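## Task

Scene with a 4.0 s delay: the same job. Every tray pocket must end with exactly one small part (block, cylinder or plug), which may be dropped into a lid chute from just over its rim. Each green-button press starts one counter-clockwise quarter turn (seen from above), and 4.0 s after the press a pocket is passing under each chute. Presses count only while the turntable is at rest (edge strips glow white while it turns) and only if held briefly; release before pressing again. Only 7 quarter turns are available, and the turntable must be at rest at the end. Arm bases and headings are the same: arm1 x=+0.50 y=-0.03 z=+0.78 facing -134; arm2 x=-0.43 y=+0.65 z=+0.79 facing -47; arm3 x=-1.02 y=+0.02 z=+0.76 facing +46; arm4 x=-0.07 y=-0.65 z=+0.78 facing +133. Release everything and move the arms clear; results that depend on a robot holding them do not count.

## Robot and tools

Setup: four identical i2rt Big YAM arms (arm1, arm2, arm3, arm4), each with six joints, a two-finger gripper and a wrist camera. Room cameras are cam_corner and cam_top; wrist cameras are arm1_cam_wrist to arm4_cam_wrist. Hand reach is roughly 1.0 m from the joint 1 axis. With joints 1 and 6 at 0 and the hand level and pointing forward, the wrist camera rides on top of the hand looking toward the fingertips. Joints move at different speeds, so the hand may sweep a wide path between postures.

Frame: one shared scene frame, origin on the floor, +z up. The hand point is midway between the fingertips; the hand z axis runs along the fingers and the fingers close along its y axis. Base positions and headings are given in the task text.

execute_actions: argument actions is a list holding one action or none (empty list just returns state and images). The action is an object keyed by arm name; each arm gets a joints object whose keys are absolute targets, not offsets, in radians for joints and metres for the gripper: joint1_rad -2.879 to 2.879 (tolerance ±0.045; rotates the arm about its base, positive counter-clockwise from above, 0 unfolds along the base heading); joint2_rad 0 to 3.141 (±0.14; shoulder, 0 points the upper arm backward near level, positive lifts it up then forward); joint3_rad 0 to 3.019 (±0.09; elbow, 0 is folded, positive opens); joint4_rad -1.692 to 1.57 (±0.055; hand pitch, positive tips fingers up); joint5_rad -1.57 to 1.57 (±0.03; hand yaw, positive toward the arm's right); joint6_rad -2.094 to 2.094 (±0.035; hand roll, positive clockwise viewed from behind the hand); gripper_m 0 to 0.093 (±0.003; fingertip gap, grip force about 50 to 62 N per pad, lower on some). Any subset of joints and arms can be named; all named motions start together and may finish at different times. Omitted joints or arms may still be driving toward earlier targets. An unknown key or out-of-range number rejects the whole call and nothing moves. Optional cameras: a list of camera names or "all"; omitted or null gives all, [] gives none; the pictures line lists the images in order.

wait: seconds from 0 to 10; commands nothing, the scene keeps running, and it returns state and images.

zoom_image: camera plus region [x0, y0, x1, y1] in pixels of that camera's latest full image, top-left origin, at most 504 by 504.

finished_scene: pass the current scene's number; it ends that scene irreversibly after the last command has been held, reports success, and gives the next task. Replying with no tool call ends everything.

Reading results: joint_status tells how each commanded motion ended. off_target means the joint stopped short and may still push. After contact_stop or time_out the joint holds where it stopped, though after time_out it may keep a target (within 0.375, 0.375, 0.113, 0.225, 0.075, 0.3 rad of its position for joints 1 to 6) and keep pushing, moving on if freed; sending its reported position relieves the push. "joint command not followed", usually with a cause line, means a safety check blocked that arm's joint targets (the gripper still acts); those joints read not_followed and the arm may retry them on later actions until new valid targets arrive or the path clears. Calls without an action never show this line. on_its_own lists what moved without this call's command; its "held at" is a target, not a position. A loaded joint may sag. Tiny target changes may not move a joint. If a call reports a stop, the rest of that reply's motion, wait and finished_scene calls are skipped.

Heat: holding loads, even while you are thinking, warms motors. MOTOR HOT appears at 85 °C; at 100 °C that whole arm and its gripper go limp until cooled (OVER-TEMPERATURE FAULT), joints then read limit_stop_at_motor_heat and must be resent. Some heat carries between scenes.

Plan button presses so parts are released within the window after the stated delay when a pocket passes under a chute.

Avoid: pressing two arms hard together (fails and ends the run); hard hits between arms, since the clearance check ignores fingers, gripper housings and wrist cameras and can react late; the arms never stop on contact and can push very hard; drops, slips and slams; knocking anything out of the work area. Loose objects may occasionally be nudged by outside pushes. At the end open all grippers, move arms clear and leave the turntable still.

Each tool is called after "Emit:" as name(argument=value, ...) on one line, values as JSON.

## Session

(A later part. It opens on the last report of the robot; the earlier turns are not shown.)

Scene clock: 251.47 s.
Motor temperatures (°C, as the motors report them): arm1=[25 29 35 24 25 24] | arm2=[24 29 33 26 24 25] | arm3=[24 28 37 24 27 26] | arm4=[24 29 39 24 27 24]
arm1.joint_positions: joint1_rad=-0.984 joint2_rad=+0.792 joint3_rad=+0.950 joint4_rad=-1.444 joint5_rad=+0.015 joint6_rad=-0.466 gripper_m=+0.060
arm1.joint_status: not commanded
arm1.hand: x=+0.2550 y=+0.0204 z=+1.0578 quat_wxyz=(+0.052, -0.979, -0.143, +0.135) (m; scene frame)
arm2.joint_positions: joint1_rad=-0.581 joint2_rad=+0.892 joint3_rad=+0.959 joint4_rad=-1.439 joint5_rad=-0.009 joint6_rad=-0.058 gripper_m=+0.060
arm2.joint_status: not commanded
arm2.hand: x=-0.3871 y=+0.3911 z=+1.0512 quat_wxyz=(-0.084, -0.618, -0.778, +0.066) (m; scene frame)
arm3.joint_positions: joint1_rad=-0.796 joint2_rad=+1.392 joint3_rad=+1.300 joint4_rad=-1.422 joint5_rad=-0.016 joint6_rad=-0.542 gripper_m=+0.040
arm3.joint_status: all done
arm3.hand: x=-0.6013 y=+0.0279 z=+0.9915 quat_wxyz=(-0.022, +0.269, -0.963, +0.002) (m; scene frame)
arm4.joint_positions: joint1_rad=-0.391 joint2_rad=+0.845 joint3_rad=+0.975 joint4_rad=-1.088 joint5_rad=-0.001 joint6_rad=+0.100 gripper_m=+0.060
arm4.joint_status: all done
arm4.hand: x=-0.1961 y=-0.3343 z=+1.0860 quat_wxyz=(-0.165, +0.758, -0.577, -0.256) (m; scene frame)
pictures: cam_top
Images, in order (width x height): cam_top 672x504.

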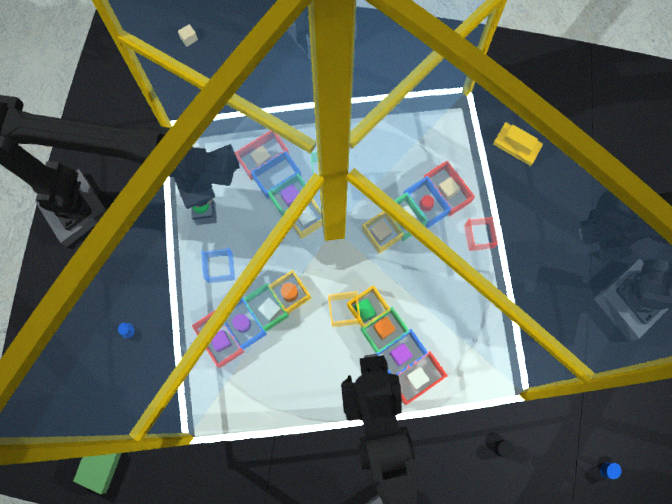

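Emit:
execute_actions(actions=[{"arm3":{"joints":{"joint2_rad":1.54}}}], cameras=[])

Emit:
execute_actions(actions=[{"arm3":{"joints":{"joint1_rad":-1.061,"joint2_rad":1.605,"joint3_rad":1.425,"joint4_rad":-1.29}}}], cameras=[])

Emit:
wait(seconds=1.9)

Emit:
execute_actions(actions=[{"arm3":{"joints":{"gripper_m":0.06}}}], cameras=[])

Emit:
execute_actions(actions=[{"arm3":{"joints":{"joint2_rad":0.9,"joint3_rad":1.0}}}], cameras=[])

Emit:
wait(seconds=3)

Scene clock: 260.97 s.
Motor temperatures (°C, as the motors report them): arm1=[25 29 35 24 25 24] | arm2=[24 29 33 26 24 25] | arm3=[24 28 37 24 27 26] | arm4=[24 28 39 24 27 24]
arm1.joint_positions: joint1_rad=-0.984 joint2_rad=+0.792 joint3_rad=+0.950 joint4_rad=-1.444 joint5_rad=+0.015 joint6_rad=-0.466 gripper_m=+0.060
arm1.joint_status: not commanded
arm1.hand: x=+0.2550 y=+0.0204 z=+1.0578 quat_wxyz=(+0.052, -0.979, -0.143, +0.135) (m; scene frame)
arm2.joint_positions: joint1_rad=-0.581 joint2_rad=+0.892 joint3_rad=+0.959 joint4_rad=-1.439 joint5_rad=-0.009 joint6_rad=-0.058 gripper_m=+0.060
arm2.joint_status: not commanded
arm2.hand: x=-0.3871 y=+0.3911 z=+1.0512 quat_wxyz=(-0.084, -0.618, -0.778, +0.066) (m; scene frame)
arm3.joint_positions: joint1_rad=-0.796 joint2_rad=+1.526 joint3_rad=+1.307 joint4_rad=-1.428 joint5_rad=-0.016 joint6_rad=-0.542 gripper_m=+0.040
arm3.joint_status: all done
arm3.hand: x=-0.5909 y=+0.0275 z=+0.9406 quat_wxyz=(+0.042, +0.268, -0.962, -0.016) (m; scene frame)
arm4.joint_positions: joint1_rad=-0.391 joint2_rad=+0.845 joint3_rad=+0.975 joint4_rad=-1.088 joint5_rad=-0.001 joint6_rad=+0.100 gripper_m=+0.060
arm4.joint_status: not commanded
arm4.hand: x=-0.1961 y=-0.3343 z=+1.0860 quat_wxyz=(-0.165, +0.758, -0.577, -0.256) (m; scene frame)
pictures: none
No camera images: the call's "cameras" was empty. Leave "cameras" out to get every camera's image.

Scene clock: 262.20 s.
Motor temperatures (°C, as the motors report them): arm1=[25 29 35 24 25 24] | arm2=[24 29 33 26 24 25] | arm3=[24 28 37 24 27 26] | arm4=[24 28 39 24 27 24]
arm1.joint_positions: joint1_rad=-0.984 joint2_rad=+0.792 joint3_rad=+0.950 joint4_rad=-1.444 joint5_rad=+0.015 joint6_rad=-0.466 gripper_m=+0.060
arm1.joint_status: not commanded
arm1.hand: x=+0.2550 y=+0.0204 z=+1.0578 quat_wxyz=(+0.052, -0.979, -0.143, +0.135) (m; scene frame)
arm2.joint_positions: joint1_rad=-0.581 joint2_rad=+0.892 joint3_rad=+0.959 joint4_rad=-1.439 joint5_rad=-0.009 joint6_rad=-0.058 gripper_m=+0.060
arm2.joint_status: not commanded
arm2.hand: x=-0.3871 y=+0.3911 z=+1.0512 quat_wxyz=(-0.084, -0.618, -0.778, +0.066) (m; scene frame)
arm3.joint_positions: joint1_rad=-1.060 joint2_rad=+1.597 joint3_rad=+1.375 joint4_rad=-1.297 joint5_rad=-0.013 joint6_rad=-0.542 gripper_m=+0.040
arm3.joint_status: all done
arm3.hand: x=-0.5492 y=-0.0998 z=+0.9346 quat_wxyz=(-0.019, +0.139, -0.990, +0.006) (m; scene frame)
arm4.joint_positions: joint1_rad=-0.391 joint2_rad=+0.845 joint3_rad=+0.975 joint4_rad=-1.088 joint5_rad=-0.001 joint6_rad=+0.100 gripper_m=+0.060
arm4.joint_status: not commanded
arm4.hand: x=-0.1961 y=-0.3343 z=+1.0860 quat_wxyz=(-0.165, +0.758, -0.577, -0.256) (m; scene frame)
pictures: none
No camera images: the call's "cameras" was empty. Leave "cameras" out to get every camera's image.

Scene clock: 264.10 s.
Motor temperatures (°C, as the motors report them): arm1=[25 29 35 24 25 24] | arm2=[24 29 33 26 24 25] | arm3=[24 28 37 24 27 26] | arm4=[24 28 40 24 27 24]
arm1.joint_positions: joint1_rad=-0.984 joint2_rad=+0.792 joint3_rad=+0.950 joint4_rad=-1.444 joint5_rad=+0.015 joint6_rad=-0.466 gripper_m=+0.060
arm1.joint_status: not commanded
arm1.hand: x=+0.2550 y=+0.0204 z=+1.0578 quat_wxyz=(+0.052, -0.979, -0.143, +0.135) (m; scene frame)
arm2.joint_positions: joint1_rad=-0.581 joint2_rad=+0.892 joint3_rad=+0.959 joint4_rad=-1.439 joint5_rad=-0.009 joint6_rad=-0.058 gripper_m=+0.060
arm2.joint_status: not commanded
arm2.hand: x=-0.3871 y=+0.3911 z=+1.0512 quat_wxyz=(-0.084, -0.618, -0.778, +0.066) (m; scene frame)
arm3.joint_positions: joint1_rad=-1.060 joint2_rad=+1.597 joint3_rad=+1.375 joint4_rad=-1.297 joint5_rad=-0.013 joint6_rad=-0.542 gripper_m=+0.040
arm3.joint_status: all done
arm3.hand: x=-0.5492 y=-0.0998 z=+0.9346 quat_wxyz=(-0.019, +0.139, -0.990, +0.006) (m; scene frame)
arm4.joint_positions: joint1_rad=-0.391 joint2_rad=+0.845 joint3_rad=+0.975 joint4_rad=-1.088 joint5_rad=-0.001 joint6_rad=+0.100 gripper_m=+0.060
arm4.joint_status: not commanded
arm4.hand: x=-0.1961 y=-0.3343 z=+1.0860 quat_wxyz=(-0.165, +0.758, -0.577, -0.256) (m; scene frame)
wait: 1.90 s; at rest by 0.27 s
pictures: arm1_cam_wrist, arm2_cam_wrist, arm3_cam_wrist, arm4_cam_wrist, cam_corner, cam_top
Images, in order (width x height): arm1_cam_wrist 616x616, arm2_cam_wrist 616x616, arm3_cam_wrist 616x616, arm4_cam_wrist 616x616, cam_corner 672x504, cam_top 672x504.

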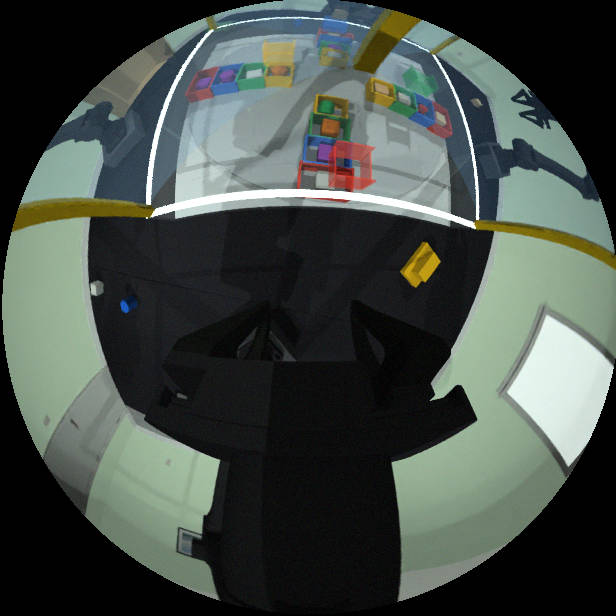

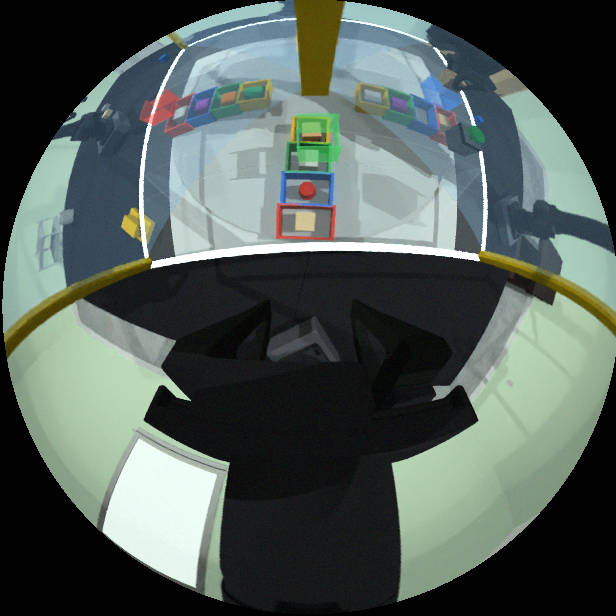

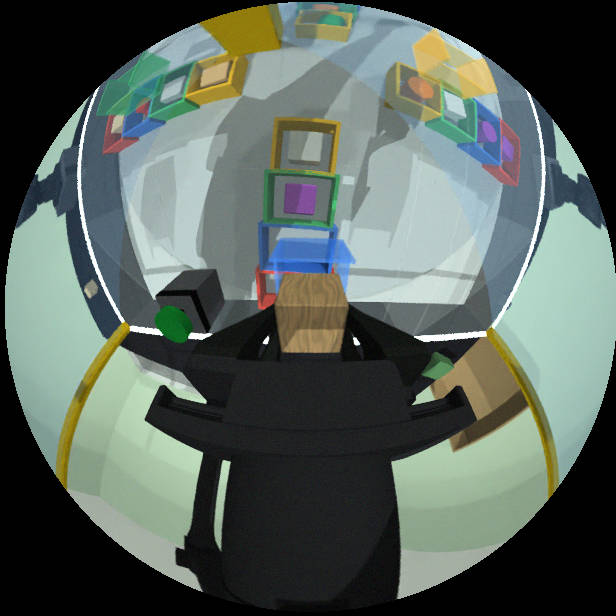

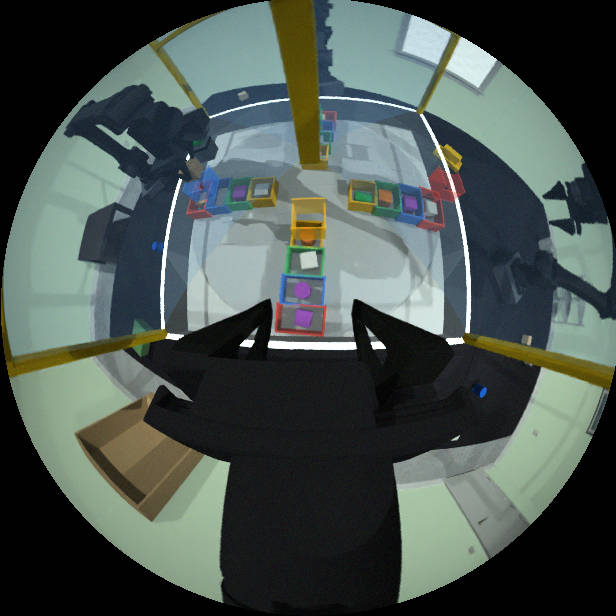

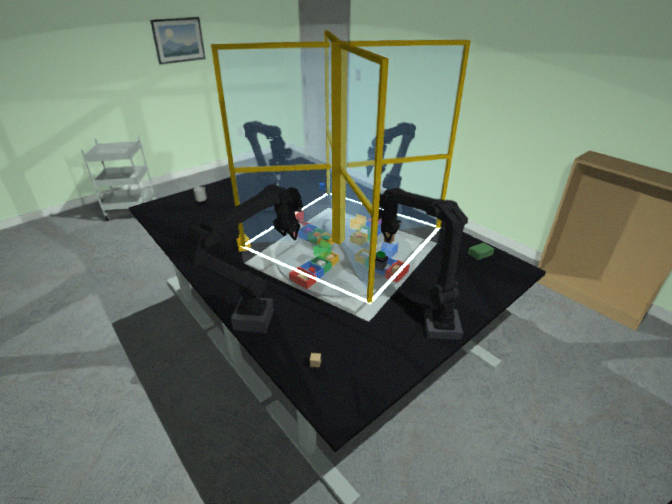

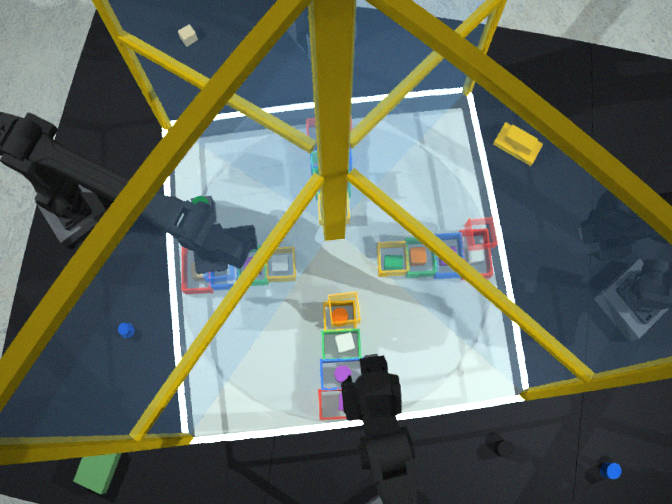

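Scene clock: 264.70 s.
Motor temperatures (°C, as the motors report them): arm1=[25 29 35 24 25 24] | arm2=[24 29 33 26 24 25] | arm3=[24 28 37 24 27 26] | arm4=[24 28 40 24 27 24]
arm1.joint_positions: joint1_rad=-0.984 joint2_rad=+0.792 joint3_rad=+0.950 joint4_rad=-1.444 joint5_rad=+0.015 joint6_rad=-0.466 gripper_m=+0.060
arm1.joint_status: not commanded
arm1.hand: x=+0.2550 y=+0.0204 z=+1.0578 quat_wxyz=(+0.052, -0.979, -0.143, +0.135) (m; scene frame)
arm2.joint_positions: joint1_rad=-0.581 joint2_rad=+0.892 joint3_rad=+0.959 joint4_rad=-1.439 joint5_rad=-0.009 joint6_rad=-0.058 gripper_m=+0.060
arm2.joint_status: not commanded
arm2.hand: x=-0.3871 y=+0.3911 z=+1.0512 quat_wxyz=(-0.084, -0.618, -0.778, +0.066) (m; scene frame)
arm3.joint_positions: joint1_rad=-1.060 joint2_rad=+1.597 joint3_rad=+1.375 joint4_rad=-1.297 joint5_rad=-0.013 joint6_rad=-0.542 gripper_m=+0.060
arm3.joint_status: all done
arm3.hand: x=-0.5492 y=-0.0998 z=+0.9346 quat_wxyz=(-0.019, +0.139, -0.990, +0.006) (m; scene frame)
arm4.joint_positions: joint1_rad=-0.391 joint2_rad=+0.845 joint3_rad=+0.975 joint4_rad=-1.088 joint5_rad=-0.001 joint6_rad=+0.100 gripper_m=+0.060
arm4.joint_status: not commanded
arm4.hand: x=-0.1961 y=-0.3343 z=+1.0860 quat_wxyz=(-0.165, +0.758, -0.577, -0.256) (m; scene frame)
pictures: none
No camera images: the call's "cameras" was empty. Leave "cameras" out to get every camera's image.

Scene clock: 266.17 s.
Motor temperatures (°C, as the motors report them): arm1=[25 29 35 24 25 24] | arm2=[24 29 33 26 24 25] | arm3=[24 28 37 24 27 26] | arm4=[24 28 40 24 27 24]
arm1.joint_positions: joint1_rad=-0.984 joint2_rad=+0.792 joint3_rad=+0.950 joint4_rad=-1.444 joint5_rad=+0.015 joint6_rad=-0.466 gripper_m=+0.060
arm1.joint_status: not commanded
arm1.hand: x=+0.2550 y=+0.0204 z=+1.0578 quat_wxyz=(+0.052, -0.979, -0.143, +0.135) (m; scene frame)
arm2.joint_positions: joint1_rad=-0.581 joint2_rad=+0.892 joint3_rad=+0.959 joint4_rad=-1.439 joint5_rad=-0.009 joint6_rad=-0.058 gripper_m=+0.060
arm2.joint_status: not commanded
arm2.hand: x=-0.3871 y=+0.3911 z=+1.0512 quat_wxyz=(-0.084, -0.618, -0.778, +0.066) (m; scene frame)
arm3.joint_positions: joint1_rad=-1.060 joint2_rad=+0.894 joint3_rad=+1.008 joint4_rad=-1.291 joint5_rad=-0.013 joint6_rad=-0.542 gripper_m=+0.060
arm3.joint_status: all done
arm3.hand: x=-0.7151 y=-0.0539 z=+1.0436 quat_wxyz=(-0.176, +0.139, -0.972, +0.073) (m; scene frame)
arm4.joint_positions: joint1_rad=-0.391 joint2_rad=+0.845 joint3_rad=+0.975 joint4_rad=-1.088 joint5_rad=-0.001 joint6_rad=+0.100 gripper_m=+0.060
arm4.joint_status: not commanded
arm4.hand: x=-0.1961 y=-0.3343 z=+1.0860 quat_wxyz=(-0.165, +0.758, -0.577, -0.256) (m; scene frame)
pictures: none
No camera images: the call's "cameras" was empty. Leave "cameras" out to get every camera's image.

Scene clock: 269.17 s.
Motor temperatures (°C, as the motors report them): arm1=[25 29 35 24 25 24] | arm2=[24 29 33 26 24 25] | arm3=[24 28 37 24 27 26] | arm4=[24 28 40 24 27 24]
arm1.joint_positions: joint1_rad=-0.984 joint2_rad=+0.792 joint3_rad=+0.950 joint4_rad=-1.444 joint5_rad=+0.015 joint6_rad=-0.466 gripper_m=+0.060
arm1.joint_status: not commanded
arm1.hand: x=+0.2550 y=+0.0204 z=+1.0578 quat_wxyz=(+0.052, -0.979, -0.143, +0.135) (m; scene frame)
arm2.joint_positions: joint1_rad=-0.581 joint2_rad=+0.892 joint3_rad=+0.959 joint4_rad=-1.439 joint5_rad=-0.009 joint6_rad=-0.058 gripper_m=+0.060
arm2.joint_status: not commanded
arm2.hand: x=-0.3871 y=+0.3911 z=+1.0512 quat_wxyz=(-0.084, -0.618, -0.778, +0.066) (m; scene frame)
arm3.joint_positions: joint1_rad=-1.060 joint2_rad=+0.894 joint3_rad=+1.008 joint4_rad=-1.291 joint5_rad=-0.013 joint6_rad=-0.542 gripper_m=+0.060
arm3.joint_status: all done
arm3.hand: x=-0.7151 y=-0.0539 z=+1.0436 quat_wxyz=(-0.176, +0.139, -0.972, +0.073) (m; scene frame)
arm4.joint_positions: joint1_rad=-0.391 joint2_rad=+0.845 joint3_rad=+0.975 joint4_rad=-1.088 joint5_rad=-0.001 joint6_rad=+0.100 gripper_m=+0.060
arm4.joint_status: not commanded
arm4.hand: x=-0.1961 y=-0.3343 z=+1.0860 quat_wxyz=(-0.165, +0.758, -0.577, -0.256) (m; scene frame)
wait: 3.00 s; at rest by 0.27 s
pictures: arm1_cam_wrist, arm2_cam_wrist, arm3_cam_wrist, arm4_cam_wrist, cam_corner, cam_top
Images, in order (width x height): arm1_cam_wrist 616x616, arm2_cam_wrist 616x616, arm3_cam_wrist 616x616, arm4_cam_wrist 616x616, cam_corner 672x504, cam_top 672x504.

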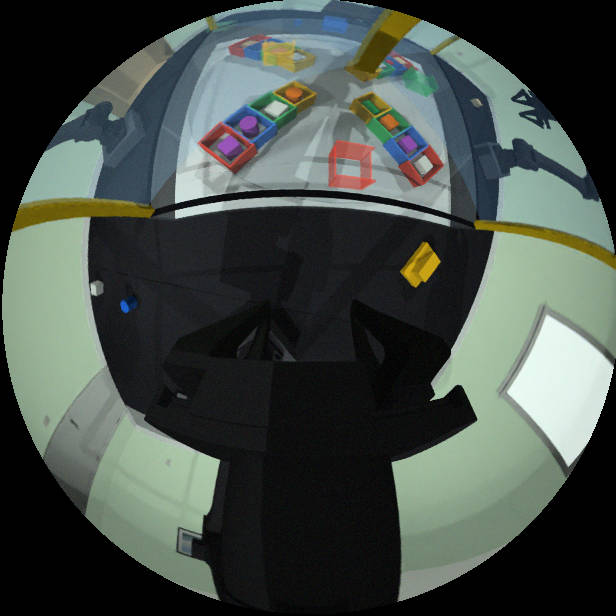

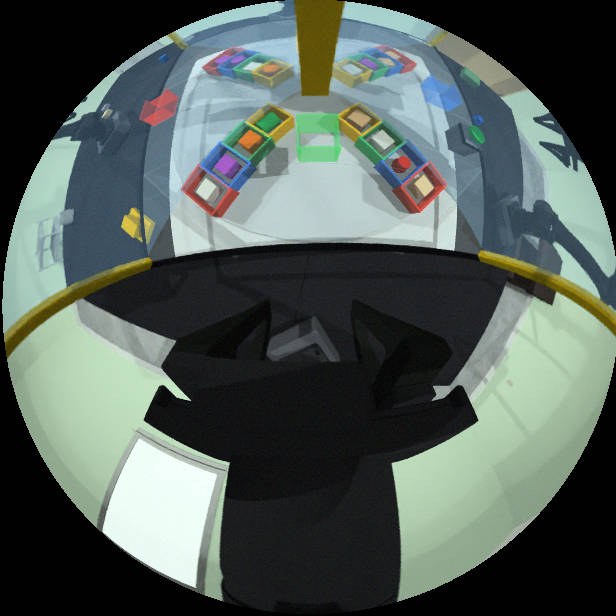

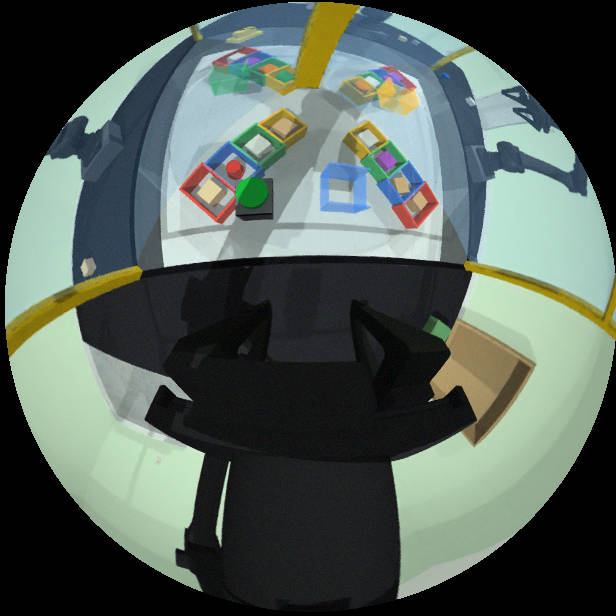

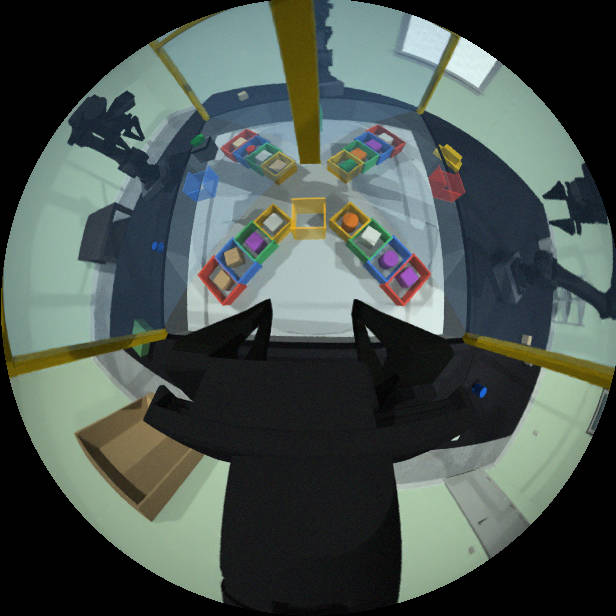

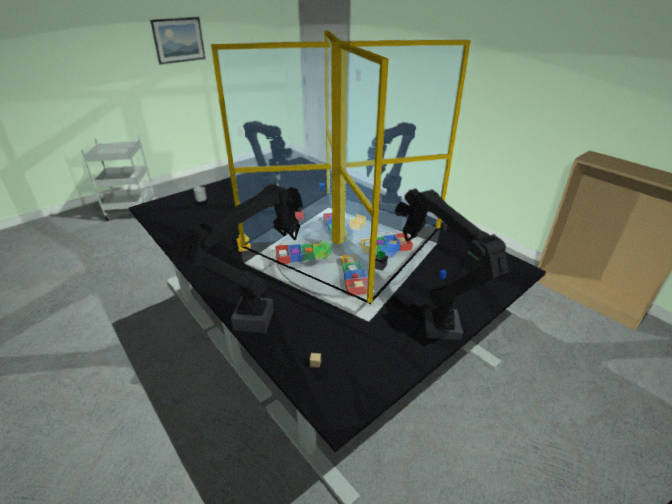

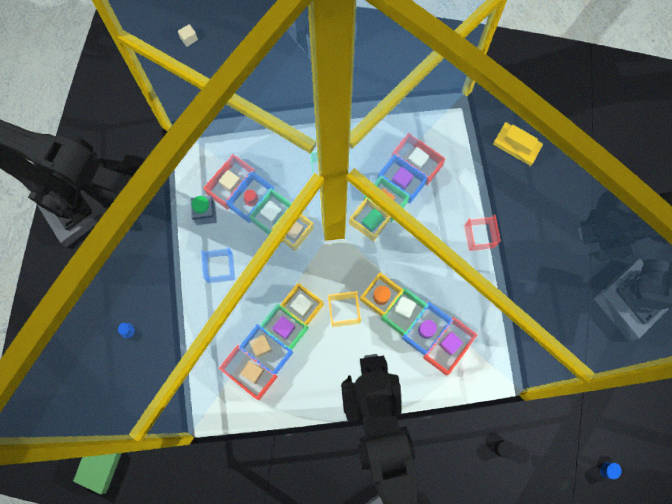

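Emit:
finished_scene(scene=2)

The scene is finished: the task was done.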